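# Rotate flashlight head to align dot ring between rings

## Task

Turn the head of the big flashlight so that the dotted ring on the board ends up located between the two printed rings. At the end the board must still be upright and the flashlight must be resting motionless on the table, held there by nothing: a result that holds only while the robot grips or props it does not count.

## Robot and tools

Robot: two arms, left_arm and right_arm, each with six joints and a gripper. Names are labels only; they do not match the left or right side of any camera image.

Scene frame: one shared frame, origin on the table surface midway between the arms, +z up, +x outward across the table, left_arm on the +y side. Positions are in metres, orientations are quaternions written w, x, y, z. The hand position printed for an arm is approximate and drifts more when the arm reaches far. Gripper frame: fingers extend along the gripper's +z axis and close and open along its y axis. The reported end_effector_position is the point between the finger pads, roughly 1 cm short of the fingertips.

Tool execute_actions, argument actions: a list holding zero or one item. An empty list only reports the current state. An action item has rows (1 to 15 rows) and optional steps (1 to 15, default 15); each step lasts 1/30 s, each row is used for one step, and the final row repeats if rows run out. A wait item has only steps (1 to 300): nothing new is commanded, and the result arrives when that many steps have passed since the previous result, with your own writing time counted. Optional pictures (true/false) decides whether camera images come back; by default they do. A call that is refused sends nothing to the robot.

Each row is 14 numbers covering both arms even if one is idle: left_arm waist, shoulder, elbow, wrist pitch, wrist yaw, wrist roll, opening, then right_arm in the same seven-number order. The six joint values are absolute target angles in radians, in the same form as the Joint positions line, not offsets. Stated ranges per arm: waist -2.880 to 2.880, shoulder 0.000 to 3.142, elbow 0.000 to 3.019, wrist pitch -1.693 to 1.571, wrist yaw -1.571 to 1.571, wrist roll -2.094 to 2.094. True ends may differ by up to 0.019 rad either way. A target more than 0.019 rad beyond a stated end, and farther out than the joint's last reported angle, gets the whole call refused. A target beyond the real end is clipped to that end, and the result may then say "joint sent to its limit" (possibly about an action still running earlier); absence of that line does not prove there is more room. Opening is a value from -1 (closed) to +1 (fully open, 0.094 m pad gap).

Motion: joint speed is capped. Each step the sent target stays within a fixed lead of the measured angle: waist 0.264 rad, shoulder 0.32, elbow 0.276, wrist pitch 0.33, wrist yaw 0.186, wrist roll 0.522. If the targets would move a gripper over 70 mm from where it is measured, all that arm's targets are pulled back toward the measured angles. So large moves need several actions. Between calls the arms continue toward the last row sent until everything has nearly stopped or some step is HELD; after that, only a new action makes them move further or push harder. Fingers still opening or closing keep going.

Result lines: the state line `left_arm: ...` | `right_arm: ...` gives each gripper's position and quaternion. Joint positions and Joint velocities list, per arm, the six joints (rad, rad/s) then the pad gap (m, m/s). grip_measured is the measured finger opening expressed on the command scale; readings may be off by about 1 mm of opening, a fixed bias per gripper. HELD marks steps where all or part of your row was not sent. "joint command not followed" means a clearance check altered or blocked joint targets on some steps; the rest of the row still ran. MOTOR HOT appears from 85 °C; at 100 °C an OVER-TEMPERATURE FAULT line appears and that arm's motors and gripper let go until cooled, so the arm drops.

Gripping: away from -1 and +1, the fingers are driven to where grip_measured would equal your number. To keep hold, command an opening below grip_measured: about 0.03 lower holds firmly, a smaller gap holds more gently. Pad force tops out near 50 to 62 N (lower on some grippers), less on parts thinner than about 2 mm; first contact can spike harder. Holding loads heats motors, even while you are composing a reply, so don't keep gripping longer than necessary.

Tool zoom_image: camera (cam_head_left, cam_head_right, cam_high, cam_low, cam_left_wrist, cam_right_wrist) and region [x0, y0, x1, y1] in pixels of that camera's latest image, origin top-left, up to 504 by 504. Image sizes: head, high and low cameras 896x504; wrist cameras 616x616 fisheye. Use it to check where the dot ring sits relative to the printed rings.

Tool finished_scene: argument scene, the integer number of the current scene. It ends that scene permanently and reports whether the goal was met; the goal must hold at that moment and afterward. Replying without any tool call ends everything.

Typical order: look, plan, grip the flashlight head while the body stays on the table (the other arm may steady the body), twist in wrist roll increments, regrip as needed, check the ring alignment by zooming, release, back the arms away, confirm nothing moves, then call finished_scene.

Avoid: knocking anything off the table, tipping the board, dropping or slamming parts, shoving hard, and letting the arms collide or press into each other. Brief external tugs on held parts or pushes on loose objects can happen, so recheck before finishing. The simulation keeps running while you think.

Each tool is called as name(argument=value, ...), one argument or row to a line, values as JSON.

## Session

execute_actions(
  actions=[],
)

Scene clock: 0.00 s of 4800.00 s.
left_arm: end_effector_position=(+0.2396, +0.0576, +0.2802) grip_measured=+1.000 end_effector_quat_wxyz=(-0.167, -0.522, +0.836, -0.040) | right_arm: end_effector_position=(+0.2714, -0.7488, +0.2998) grip_measured=+1.000 end_effector_quat_wxyz=(+0.674, +0.691, +0.198, +0.169)
Joint positions: left_arm=[-0.938  1.287  1.294 -1.559  0.344 -1.954  0.094] | right_arm=[-0.836  1.095  0.574  0.487  0.139  1.541  0.094]
Joint velocities: left_arm=[-0.015 -0.005 -0.017 -0.012 -0.051 -0.022  0.   ] | right_arm=[-0.005 -0.015 -0.002  0.017 -0.037  0.066  0.   ]

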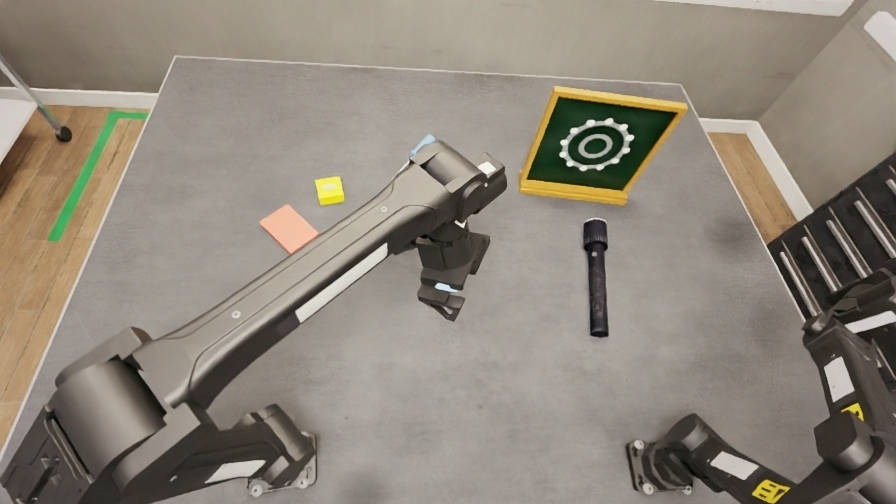

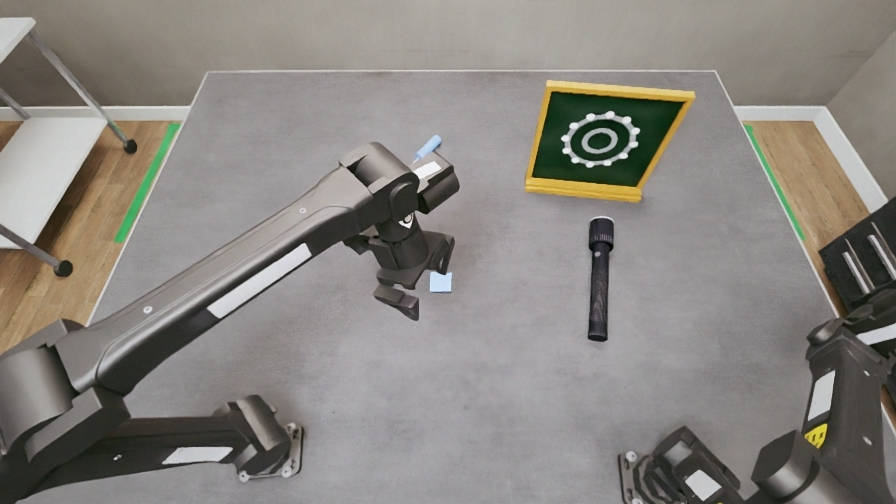

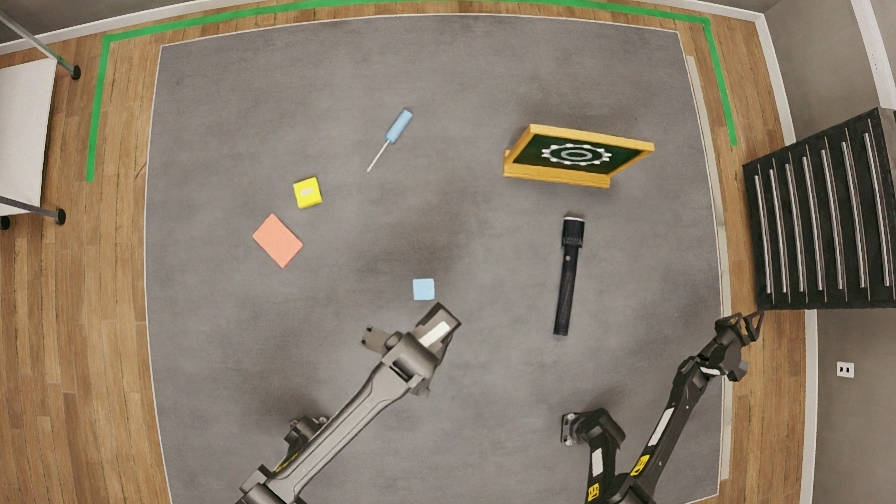

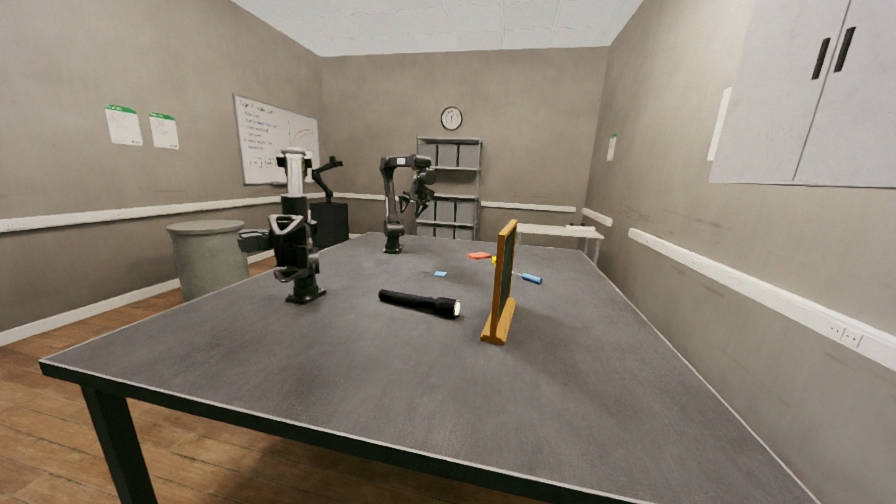

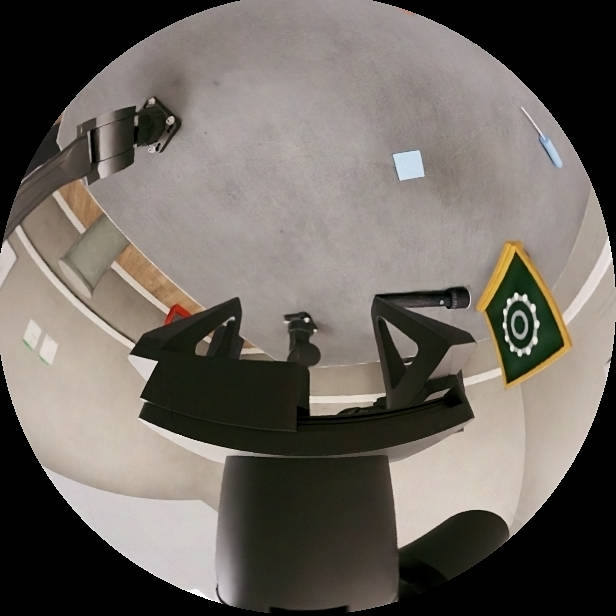

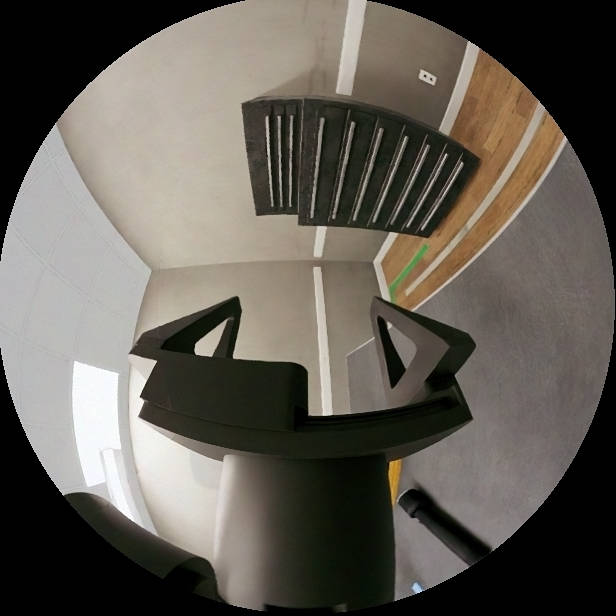

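execute_actions(
  actions=[
    {"rows":[[0,1.3,1.3,-1.57,0,0,1, 0,1.0,1.0,0,0,0,1]],"steps":15},
  ],
  pictures=false,
)

execute_actions(
  actions=[
    {"steps":90},
  ],
)

Scene clock: 7.03 s of 4800.00 s.
left_arm: end_effector_position=(+0.4065, +0.3752, +0.2630) grip_measured=+1.000 end_effector_quat_wxyz=(-0.001, -0.448, +0.894, -0.001) | right_arm: end_effector_position=(+0.4442, -0.5601, +0.3417) grip_measured=+1.000 end_effector_quat_wxyz=(+0.617, +0.496, +0.587, +0.168)
Joint positions: left_arm=[-0.084  1.307  1.294 -1.559  0.004 -0.91   0.094] | right_arm=[-0.356  1.039  0.76   0.096  0.009  0.97   0.094]
Joint velocities: left_arm=[ 1.919  0.005  0.007 -0.002 -0.081  2.791  0.   ] | right_arm=[ 1.021 -0.044  0.33  -0.217 -0.081 -1.033  0.   ]
Steps of this call (steps 1 to 90: nothing new was sent; then 3.53 s passed at rest; steps 91 to 105: all 15 steps of this action). Readings (joint positions):
91: left_arm=[-0.928 1.287 1.294 -1.559 0.295 -1.901] | right_arm=[-0.829 1.092 0.579 0.461 0.117 1.509]
92: left_arm=[-0.901 1.287 1.294 -1.559 0.235 -1.839] | right_arm=[-0.811 1.086 0.588 0.418 0.093 1.470]
94: left_arm=[-0.812 1.289 1.294 -1.559 0.118 -1.716] | right_arm=[-0.752 1.074 0.612 0.333 0.059 1.391]
98: left_arm=[-0.568 1.296 1.294 -1.559 0.022 -1.446] | right_arm=[-0.606 1.054 0.670 0.193 0.024 1.232]
105: the state above

Scene clock: 10.03 s of 4800.00 s.
left_arm: end_effector_position=(+0.4046, +0.4070, +0.2630) grip_measured=+1.000 end_effector_quat_wxyz=(-0.001, -0.055, +0.999, +0.001) | right_arm: end_effector_position=(+0.4917, -0.3888, +0.4515) grip_measured=+1.000 end_effector_quat_wxyz=(+0.691, +0.030, +0.722, -0.020)
Joint positions: left_arm=[-0.001  1.307  1.294 -1.559 -0.002 -0.007  0.094] | right_arm=[-0.001  0.998  0.937  0.018 -0.     0.012  0.094]
Joint velocities: left_arm=[ 0.005  0.005  0.002 -0.002 -0.007 -0.022  0.   ] | right_arm=[ 0.005 -0.015 -0.002  0.002  0.007  0.007  0.   ]
Steps of this call (steps 1 to 45: the robot went on to your last target; steps 46 to 90: nothing new was sent). Readings (joint positions):
1: left_arm=[-0.026 1.307 1.294 -1.559 -0.000 -0.811] | right_arm=[-0.319 1.038 0.771 0.089 0.009 0.931]
2: left_arm=[0.017 1.307 1.294 -1.559 -0.003 -0.711] | right_arm=[-0.283 1.036 0.781 0.083 0.008 0.890]
4: left_arm=[0.053 1.307 1.294 -1.559 -0.005 -0.513] | right_arm=[-0.207 1.034 0.799 0.071 0.007 0.806]
8: left_arm=[0.020 1.307 1.294 -1.559 -0.004 -0.215] | right_arm=[-0.072 1.031 0.837 0.046 0.002 0.585]
90: the state above
All arms were judged still, so your last target was given up. Only a new action makes them travel on or press farther. Fingers that are still opening or closing keep moving.

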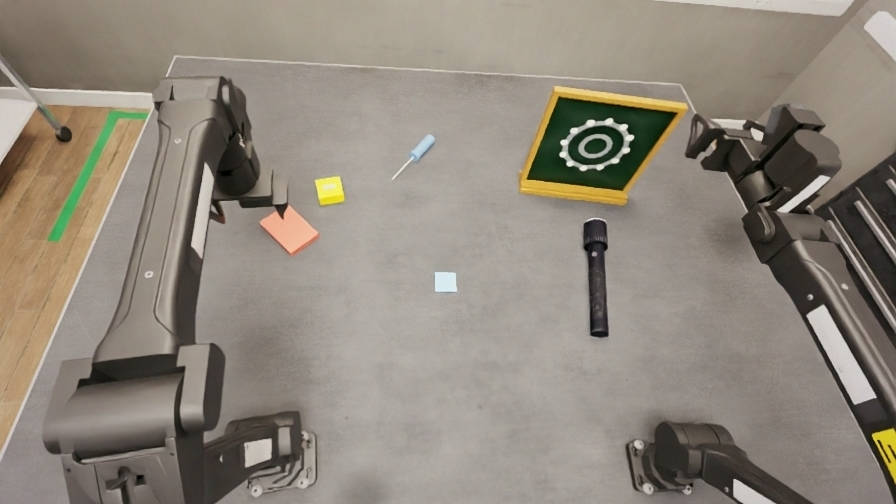

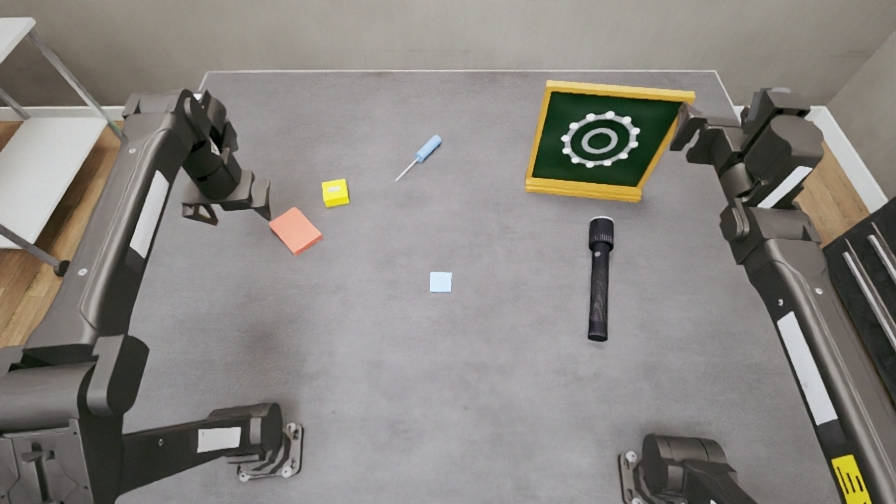

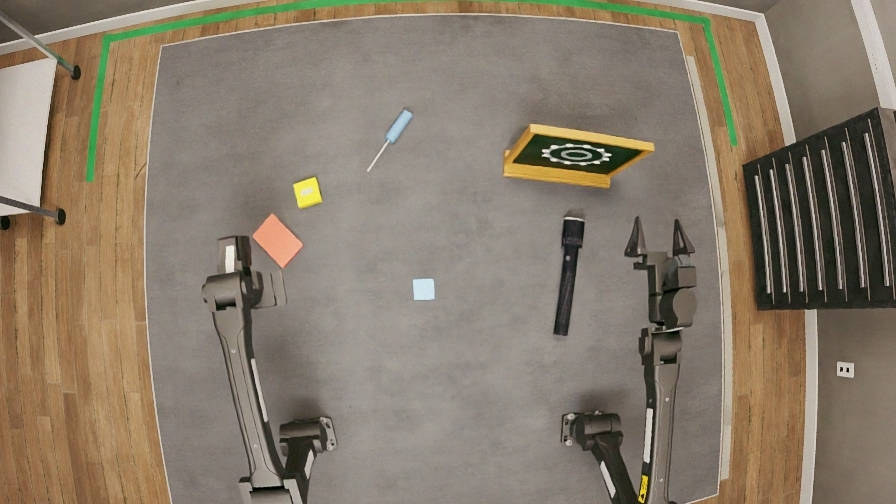

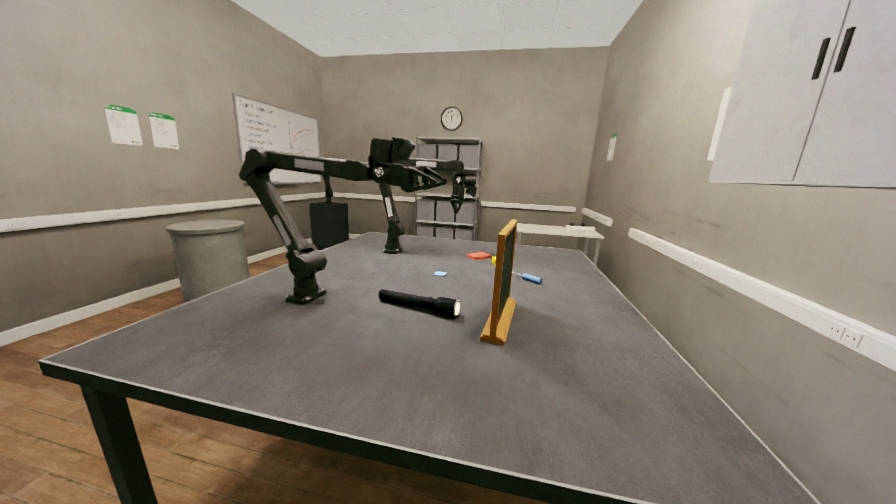

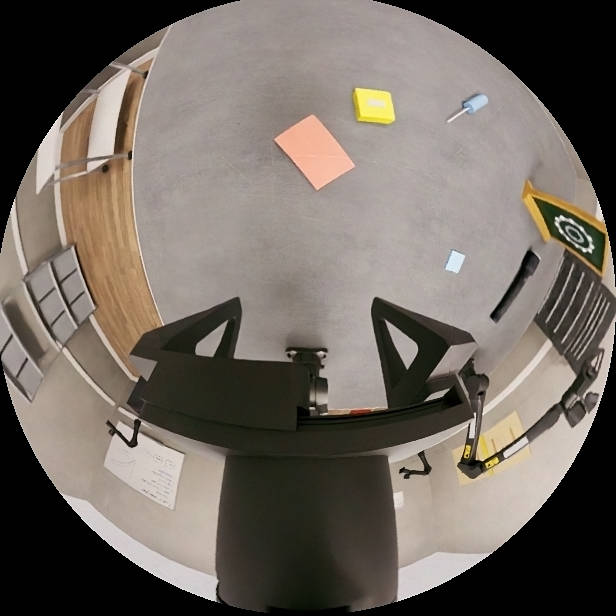

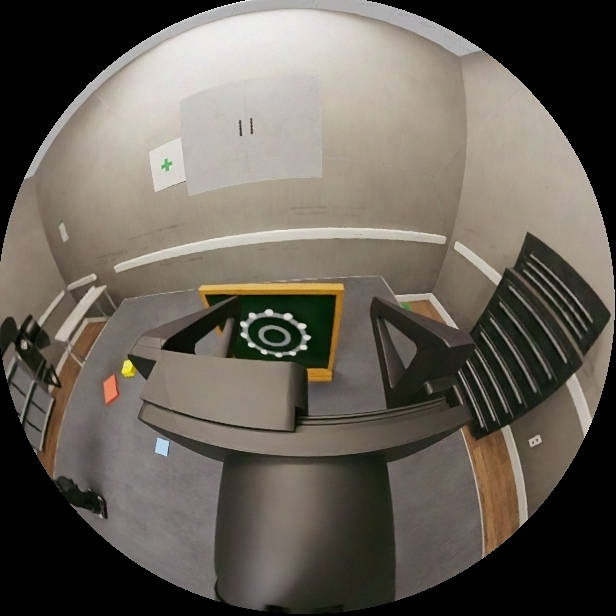

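execute_actions(
  actions=[
    {"rows":[[0,1.3,1.3,-0.57,0,0,1, 0,1.0,1.0,-1.5,0,0,1]],"steps":15},
  ],
  pictures=false,
)

execute_actions(
  actions=[
    {"steps":60},
  ],
  pictures=false,
)

execute_actions(
  actions=[
    {"rows":[[0,1.8,1.3,-0.57,0,0,1, 0,1.0,1.6,-1.5,0,0,1]],"steps":15},
  ],
  pictures=false,
)

execute_actions(
  actions=[
    {"steps":60},
  ],
  pictures=false,
)

Scene clock: 21.33 s of 4800.00 s.
left_arm: end_effector_position=(+0.6023, +0.4273, +0.3667) grip_measured=+1.000 end_effector_quat_wxyz=(+0.462, -0.049, +0.885, +0.023) | right_arm: end_effector_position=(+0.2708, -0.3728, +0.2247) grip_measured=+1.000 end_effector_quat_wxyz=(+0.044, +0.042, +0.998, -0.001)
Joint positions: left_arm=[-0.001  1.299  1.283 -0.592 -0.002 -0.007  0.094] | right_arm=[-0.001  1.005  0.961 -1.438 -0.     0.012  0.094]
Joint velocities: left_arm=[ 0.005 -0.005  0.002 -0.002  0.066 -0.066  0.   ] | right_arm=[-0.015 -0.015  0.007 -0.906 -0.007  0.066  0.   ]
Steps of this call (steps 1 to 90: nothing new was sent; then 7.80 s passed at rest; steps 91 to 105: all 15 steps of this action). Readings (joint positions):
91: left_arm=[-0.001 1.304 1.289 -1.502 -0.002 -0.007] | right_arm=[-0.001 0.997 0.945 -0.048 -0.000 0.012]
92: left_arm=[-0.001 1.301 1.283 -1.397 -0.002 -0.007] | right_arm=[-0.001 0.994 0.956 -0.155 -0.000 0.012]
94: left_arm=[-0.001 1.302 1.282 -1.182 -0.002 -0.007] | right_arm=[-0.001 0.992 0.961 -0.364 -0.000 0.012]
98: left_arm=[-0.001 1.303 1.282 -0.758 -0.002 -0.007] | right_arm=[-0.001 1.001 0.961 -0.796 -0.000 0.012]
105: the state above

Scene clock: 23.33 s of 4800.00 s.
left_arm: end_effector_position=(+0.6023, +0.4273, +0.3667) grip_measured=+1.000 end_effector_quat_wxyz=(+0.462, -0.049, +0.885, +0.023) | right_arm: end_effector_position=(+0.2598, -0.3720, +0.2241) grip_measured=+1.000 end_effector_quat_wxyz=(+0.022, +0.042, +0.999, -0.000)
Joint positions: left_arm=[-0.001  1.299  1.283 -0.592 -0.002 -0.007  0.094] | right_arm=[-0.001  1.005  0.961 -1.483 -0.     0.012  0.094]
Joint velocities: left_arm=[-0.005 -0.015  0.002  0.002 -0.081 -0.007  0.   ] | right_arm=[ 0.015  0.005 -0.007  0.007 -0.051  0.037  0.   ]
Steps of this call (steps 1 to 30: the robot went on to your last target; steps 31 to 60: nothing new was sent). Readings (joint positions):
1: left_arm=[-0.001 1.299 1.283 -0.592 -0.002 -0.007] | right_arm=[-0.001 1.005 0.961 -1.460 -0.000 0.012]
2: left_arm=[-0.001 1.299 1.283 -0.592 -0.002 -0.007] | right_arm=[-0.001 1.005 0.961 -1.472 -0.000 0.012]
4: left_arm=[-0.001 1.299 1.283 -0.592 -0.002 -0.007] | right_arm=[-0.001 1.005 0.961 -1.480 -0.000 0.012]
8: left_arm=[-0.001 1.299 1.283 -0.592 -0.002 -0.007] | right_arm=[-0.001 1.005 0.961 -1.483 -0.000 0.012]
60: the state above
All arms were judged still, so your last target was given up. Only a new action makes them travel on or press farther. Fingers that are still opening or closing keep moving.

Scene clock: 23.83 s of 4800.00 s.
left_arm: end_effector_position=(+0.6508, +0.4323, +0.0752) grip_measured=+1.000 end_effector_quat_wxyz=(+0.231, -0.053, +0.971, +0.012) | right_arm: end_effector_position=(+0.3362, -0.3775, +0.4213) grip_measured=+1.000 end_effector_quat_wxyz=(+0.243, +0.041, +0.969, -0.007)
Joint positions: left_arm=[-0.001  1.803  1.286 -0.587 -0.002 -0.007  0.094] | right_arm=[-0.001  1.01   1.416 -1.485 -0.     0.012  0.094]
Joint velocities: left_arm=[-0.005  0.991 -0.061 -0.002  0.051 -0.007  0.   ] | right_arm=[-0.005 -0.005  1.038 -0.002 -0.022 -0.037  0.   ]
Steps of this call (steps 1 to 15: all 15 steps of this action). Readings (joint positions):
1: left_arm=[-0.001 1.307 1.283 -0.592 -0.002 -0.007] | right_arm=[-0.001 1.005 0.968 -1.485 -0.000 0.012]
2: left_arm=[-0.001 1.320 1.287 -0.590 -0.002 -0.007] | right_arm=[-0.001 1.007 0.983 -1.485 -0.000 0.012]
4: left_arm=[-0.001 1.366 1.288 -0.588 -0.002 -0.007] | right_arm=[-0.001 1.010 1.035 -1.485 -0.000 0.012]
8: left_arm=[-0.001 1.508 1.288 -0.588 -0.002 -0.007] | right_arm=[-0.001 1.010 1.167 -1.485 -0.000 0.012]
15: the state above

Scene clock: 25.83 s of 4800.00 s.
left_arm: end_effector_position=(+0.6437, +0.4316, +0.0717) grip_measured=+1.000 end_effector_quat_wxyz=(+0.227, -0.054, +0.972, +0.012) | right_arm: end_effector_position=(+0.3361, -0.3775, +0.4946) grip_measured=+1.000 end_effector_quat_wxyz=(+0.320, +0.040, +0.947, -0.009)
Joint positions: left_arm=[-0.001  1.795  1.267 -0.585 -0.002 -0.007  0.094] | right_arm=[-0.001  0.997  1.563 -1.485 -0.     0.012  0.094]
Joint velocities: left_arm=[-0.015  0.005 -0.012  0.002 -0.066  0.066  0.   ] | right_arm=[-0.005 -0.015 -0.002 -0.012 -0.037 -0.007  0.   ]
Steps of this call (steps 1 to 30: the robot went on to your last target; steps 31 to 60: nothing new was sent). Readings (joint positions):
1: left_arm=[-0.001 1.832 1.283 -0.587 -0.002 -0.007] | right_arm=[-0.001 1.010 1.451 -1.485 -0.000 0.012]
2: left_arm=[-0.001 1.852 1.278 -0.587 -0.002 -0.007] | right_arm=[-0.001 1.010 1.486 -1.485 -0.000 0.012]
4: left_arm=[-0.001 1.867 1.268 -0.587 -0.002 -0.007] | right_arm=[-0.001 1.006 1.540 -1.485 -0.000 0.012]
8: left_arm=[-0.001 1.842 1.267 -0.586 -0.002 -0.007] | right_arm=[-0.001 0.985 1.563 -1.485 -0.000 0.012]
60: the state above
All arms were judged still, so your last target was given up. Only a new action makes them travel on or press farther. Fingers that are still opening or closing keep moving.

execute_actions(
  actions=[
    {"rows":[[0,1.3,1.3,-0.57,0,0,1, 0.161,1.474,1.11,-1.18,0,0.19,1]],"steps":15},
  ],
  pictures=false,
)

execute_actions(
  actions=[
    {"steps":60},
  ],
)

Scene clock: 56.00 s of 4800.00 s.
left_arm: end_effector_position=(+0.6139, +0.4285, +0.3096) grip_measured=+1.000 end_effector_quat_wxyz=(+0.419, -0.050, +0.907, +0.021) | right_arm: end_effector_position=(+0.4226, -0.3406, +0.2473) grip_measured=+1.000 end_effector_quat_wxyz=(+0.109, +0.034, +0.993, +0.007)
Joint positions: left_arm=[-0.001  1.374  1.254 -0.585 -0.002 -0.007  0.094] | right_arm=[ 0.1    1.327  1.256 -1.282 -0.     0.097  0.094]
Joint velocities: left_arm=[ 0.005 -1.031 -0.002  0.007 -0.081 -0.037  0.   ] | right_arm=[ 0.161  0.972 -0.774  0.432  0.037  0.198  0.   ]
Steps of this call (steps 1 to 90: nothing new was sent; then 26.67 s passed at rest; steps 91 to 105: all 15 steps of this action). Readings (joint positions):
91: left_arm=[-0.001 1.788 1.266 -0.585 -0.002 -0.007] | right_arm=[0.002 1.000 1.555 -1.473 -0.000 0.019]
92: left_arm=[-0.001 1.777 1.261 -0.585 -0.002 -0.007] | right_arm=[0.009 1.002 1.543 -1.454 -0.000 0.025]
94: left_arm=[-0.001 1.738 1.254 -0.585 -0.002 -0.007] | right_arm=[0.027 1.025 1.510 -1.420 -0.000 0.038]
98: left_arm=[-0.001 1.623 1.254 -0.585 -0.002 -0.007] | right_arm=[0.060 1.110 1.428 -1.366 -0.000 0.059]
105: the state above

Scene clock: 58.00 s of 4800.00 s.
left_arm: end_effector_position=(+0.6054, +0.4276, +0.3640) grip_measured=+1.000 end_effector_quat_wxyz=(+0.463, -0.049, +0.885, +0.023) | right_arm: end_effector_position=(+0.3947, -0.3178, +0.1245) grip_measured=+1.000 end_effector_quat_wxyz=(-0.006, +0.045, +0.999, -0.001)
Joint positions: left_arm=[-0.001  1.306  1.281 -0.581 -0.002 -0.007  0.094] | right_arm=[ 0.158  1.475  1.089 -1.198 -0.     0.178  0.094]
Joint velocities: left_arm=[ 0.005  0.005  0.002  0.002 -0.007  0.11   0.   ] | right_arm=[-0.015  0.005 -0.002  0.017 -0.007  0.037  0.   ]
Steps of this call (steps 1 to 30: the robot went on to your last target; steps 31 to 60: nothing new was sent). Readings (joint positions):
1: left_arm=[-0.001 1.340 1.254 -0.585 -0.002 -0.007] | right_arm=[0.106 1.361 1.228 -1.266 -0.000 0.105]
2: left_arm=[-0.001 1.310 1.256 -0.585 -0.002 -0.007] | right_arm=[0.114 1.395 1.200 -1.248 -0.000 0.115]
4: left_arm=[-0.001 1.269 1.267 -0.585 -0.002 -0.007] | right_arm=[0.132 1.459 1.144 -1.214 -0.000 0.137]
8: left_arm=[-0.001 1.252 1.281 -0.581 -0.002 -0.007] | right_arm=[0.157 1.532 1.090 -1.204 -0.000 0.161]
60: the state above
All arms were judged still, so your last target was given up. Only a new action makes them travel on or press farther. Fingers that are still opening or closing keep moving.

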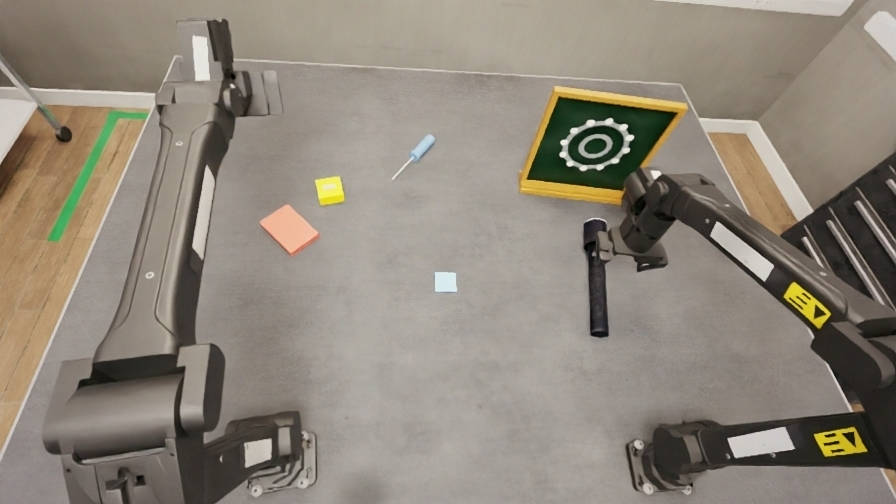

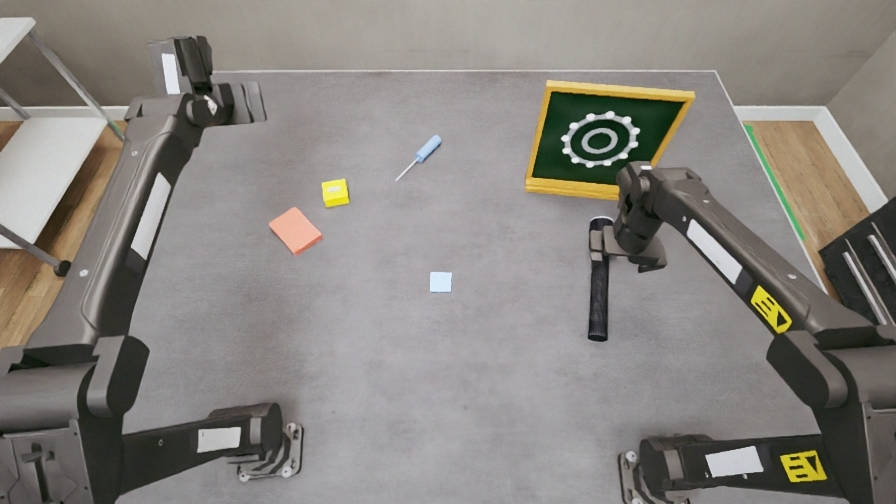

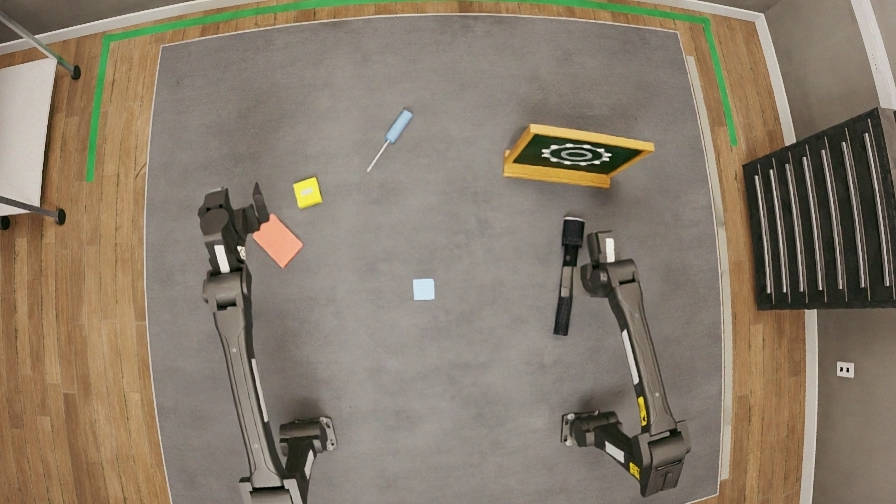

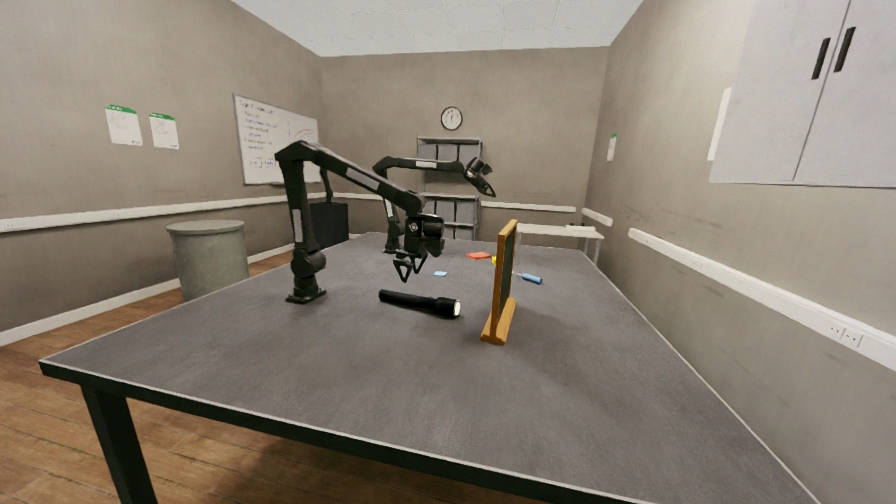

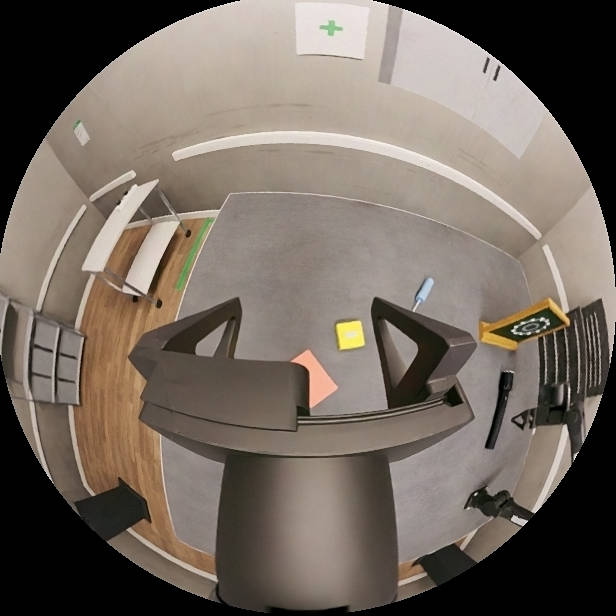

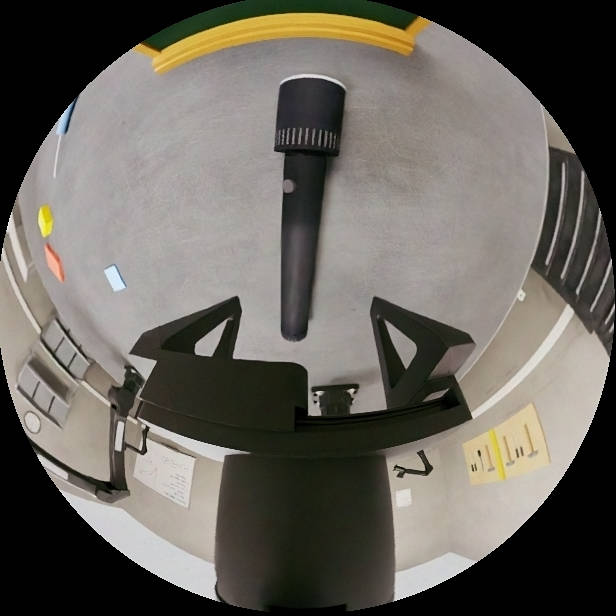

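execute_actions(
  actions=[
    {"rows":[[0,1.3,1.3,-0.57,0,0,1, 0.165,1.485,1.10,-1.16,0,0.2,1],[0,1.3,1.3,-0.57,0,0,1, 0.17,1.495,1.09,-1.14,0,0.22,1],[0,1.3,1.3,-0.57,0,0,1, 0.175,1.505,1.08,-1.12,0,0.24,1],[0,1.3,1.3,-0.57,0,0,1, 0.18,1.515,1.07,-1.10,0,0.26,1],[0,1.3,1.3,-0.57,0,0,1, 0.18,1.525,1.06,-1.08,0,0.26,1],[0,1.3,1.3,-0.57,0,0,1, 0.18,1.535,1.05,-1.06,0,0.26,1],[0,1.3,1.3,-0.57,0,0,1, 0.18,1.545,1.04,-1.04,0,0.26,1],[0,1.3,1.3,-0.57,0,0,1, 0.18,1.555,1.03,-1.02,0,0.26,1],[0,1.3,1.3,-0.57,0,0,1, 0.18,1.565,1.02,-1.00,0,0.26,1],[0,1.3,1.3,-0.57,0,0,1, 0.18,1.575,1.01,-0.98,0,0.26,1],[0,1.3,1.3,-0.57,0,0,1, 0.18,1.58,1.0,-0.96,0,0.26,1]],"steps":15},
  ],
  pictures=false,
)

execute_actions(
  actions=[
    {"steps":30},
  ],
)

Scene clock: 66.20 s of 4800.00 s.
left_arm: end_effector_position=(+0.6054, +0.4276, +0.3640) grip_measured=+1.000 end_effector_quat_wxyz=(+0.463, -0.049, +0.885, +0.023) | right_arm: end_effector_position=(+0.4038, -0.3128, +0.0488) grip_measured=+1.000 end_effector_quat_wxyz=(-0.003, +0.073, +0.997, -0.000)
Joint positions: left_arm=[-0.001  1.306  1.281 -0.581 -0.002 -0.007  0.094] | right_arm=[ 0.168  1.592  1.001 -0.985 -0.     0.244  0.094]
Joint velocities: left_arm=[-0.005 -0.024 -0.007  0.007  0.037  0.007  0.   ] | right_arm=[-0.005  0.122 -0.095  0.037 -0.051 -0.022  0.   ]
Steps of this call (steps 1 to 90: nothing new was sent; then 4.70 s passed at rest; steps 91 to 105: all 15 steps of this action). Readings (joint positions):
91: left_arm=[-0.001 1.306 1.281 -0.581 -0.002 -0.007] | right_arm=[0.158 1.475 1.089 -1.194 -0.000 0.179]
92: left_arm=[-0.001 1.306 1.281 -0.581 -0.002 -0.007] | right_arm=[0.158 1.475 1.089 -1.185 -0.000 0.184]
94: left_arm=[-0.001 1.306 1.281 -0.581 -0.002 -0.007] | right_arm=[0.159 1.482 1.089 -1.154 -0.000 0.203]
98: left_arm=[-0.001 1.306 1.281 -0.581 -0.002 -0.007] | right_arm=[0.166 1.515 1.066 -1.073 -0.000 0.229]
105: the state above

Scene clock: 67.20 s of 4800.00 s.
left_arm: end_effector_position=(+0.6054, +0.4276, +0.3640) grip_measured=+1.000 end_effector_quat_wxyz=(+0.463, -0.049, +0.885, +0.023) | right_arm: end_effector_position=(+0.4041, -0.3127, +0.0476) grip_measured=+1.000 end_effector_quat_wxyz=(-0.002, +0.075, +0.997, -0.000)
Joint positions: left_arm=[-0.001  1.306  1.281 -0.581 -0.002 -0.007  0.094] | right_arm=[ 0.168  1.593  0.998 -0.979 -0.     0.247  0.094]
Joint velocities: left_arm=[ 0.005 -0.015 -0.007  0.002 -0.022 -0.007  0.   ] | right_arm=[ 0.005 -0.005 -0.012  0.002  0.037 -0.007  0.   ]
Steps of this call (steps 1 to 15: the robot went on to your last target; steps 16 to 30: nothing new was sent). Readings (joint positions):
1: left_arm=[-0.001 1.306 1.281 -0.581 -0.002 -0.007] | right_arm=[0.168 1.595 0.999 -0.984 -0.000 0.245]
2: left_arm=[-0.001 1.306 1.281 -0.581 -0.002 -0.007] | right_arm=[0.168 1.595 0.998 -0.983 -0.000 0.245]
4: left_arm=[-0.001 1.306 1.281 -0.581 -0.002 -0.007] | right_arm=[0.168 1.594 0.998 -0.980 -0.000 0.246]
8: left_arm=[-0.001 1.306 1.281 -0.581 -0.002 -0.007] | right_arm=[0.168 1.593 0.998 -0.979 -0.000 0.247]
30: the state above
All arms were judged still, so your last target was given up. Only a new action makes them travel on or press farther. Fingers that are still opening or closing keep moving.

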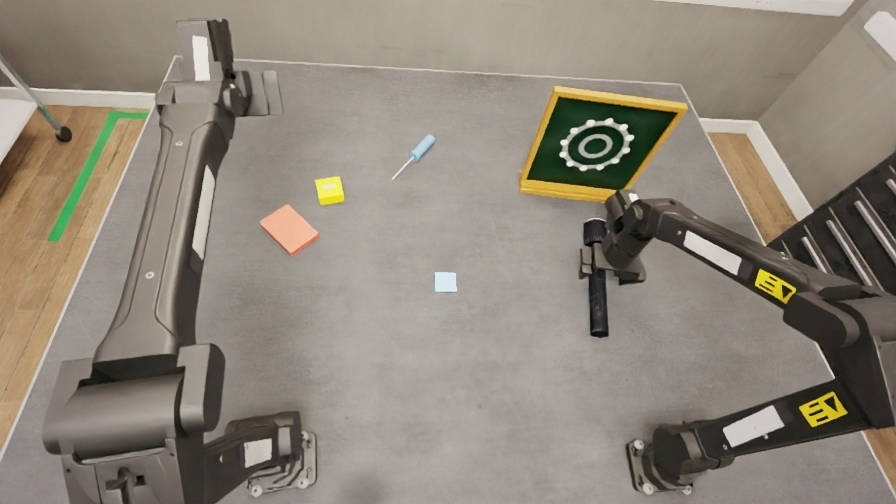

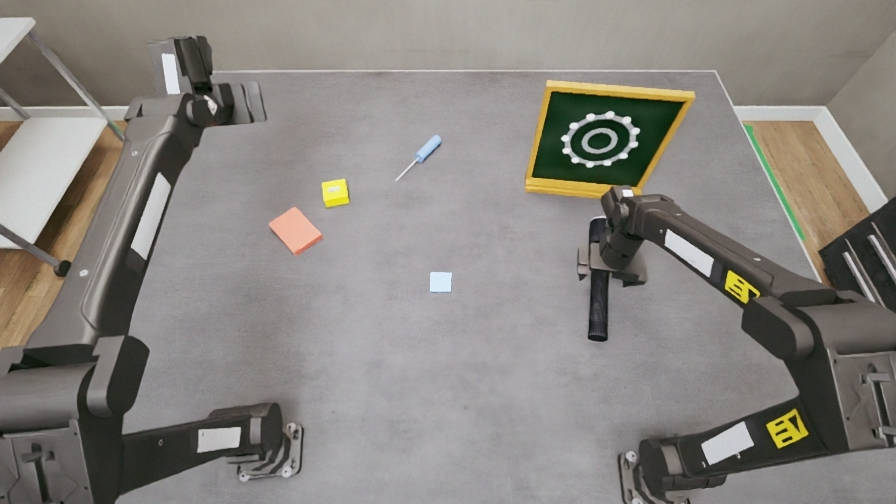

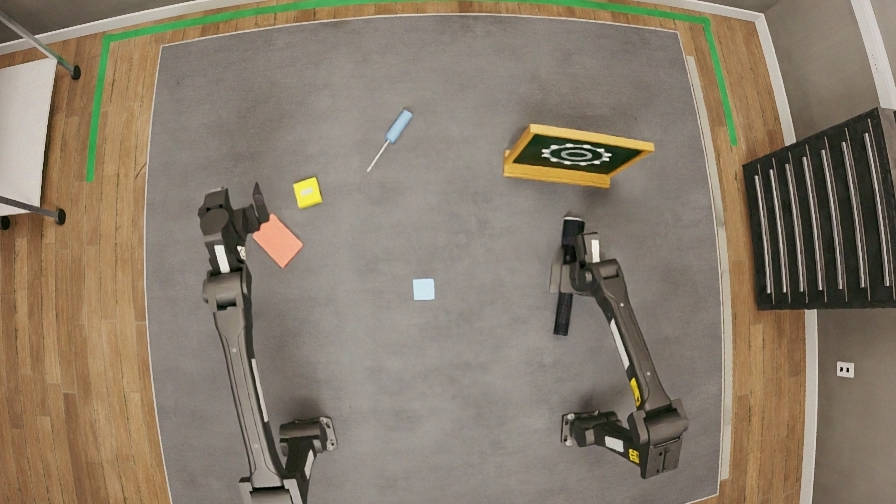

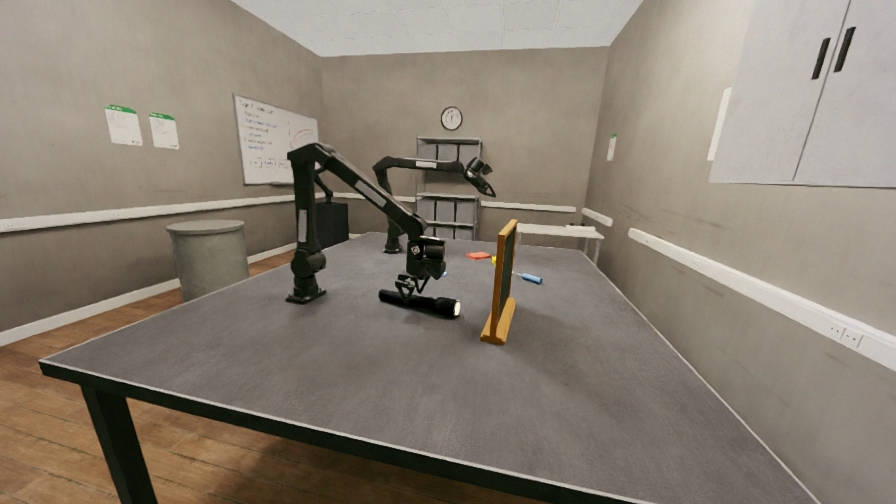

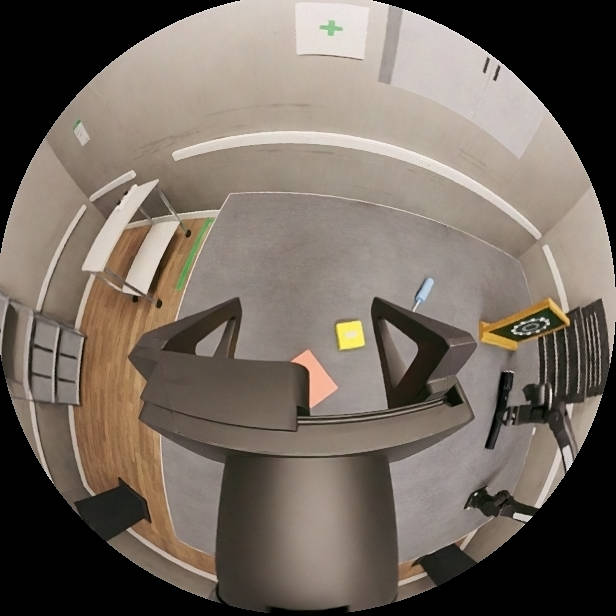

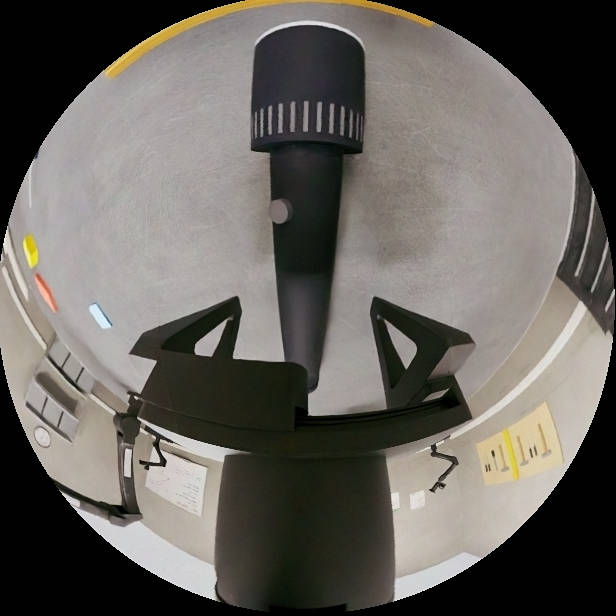

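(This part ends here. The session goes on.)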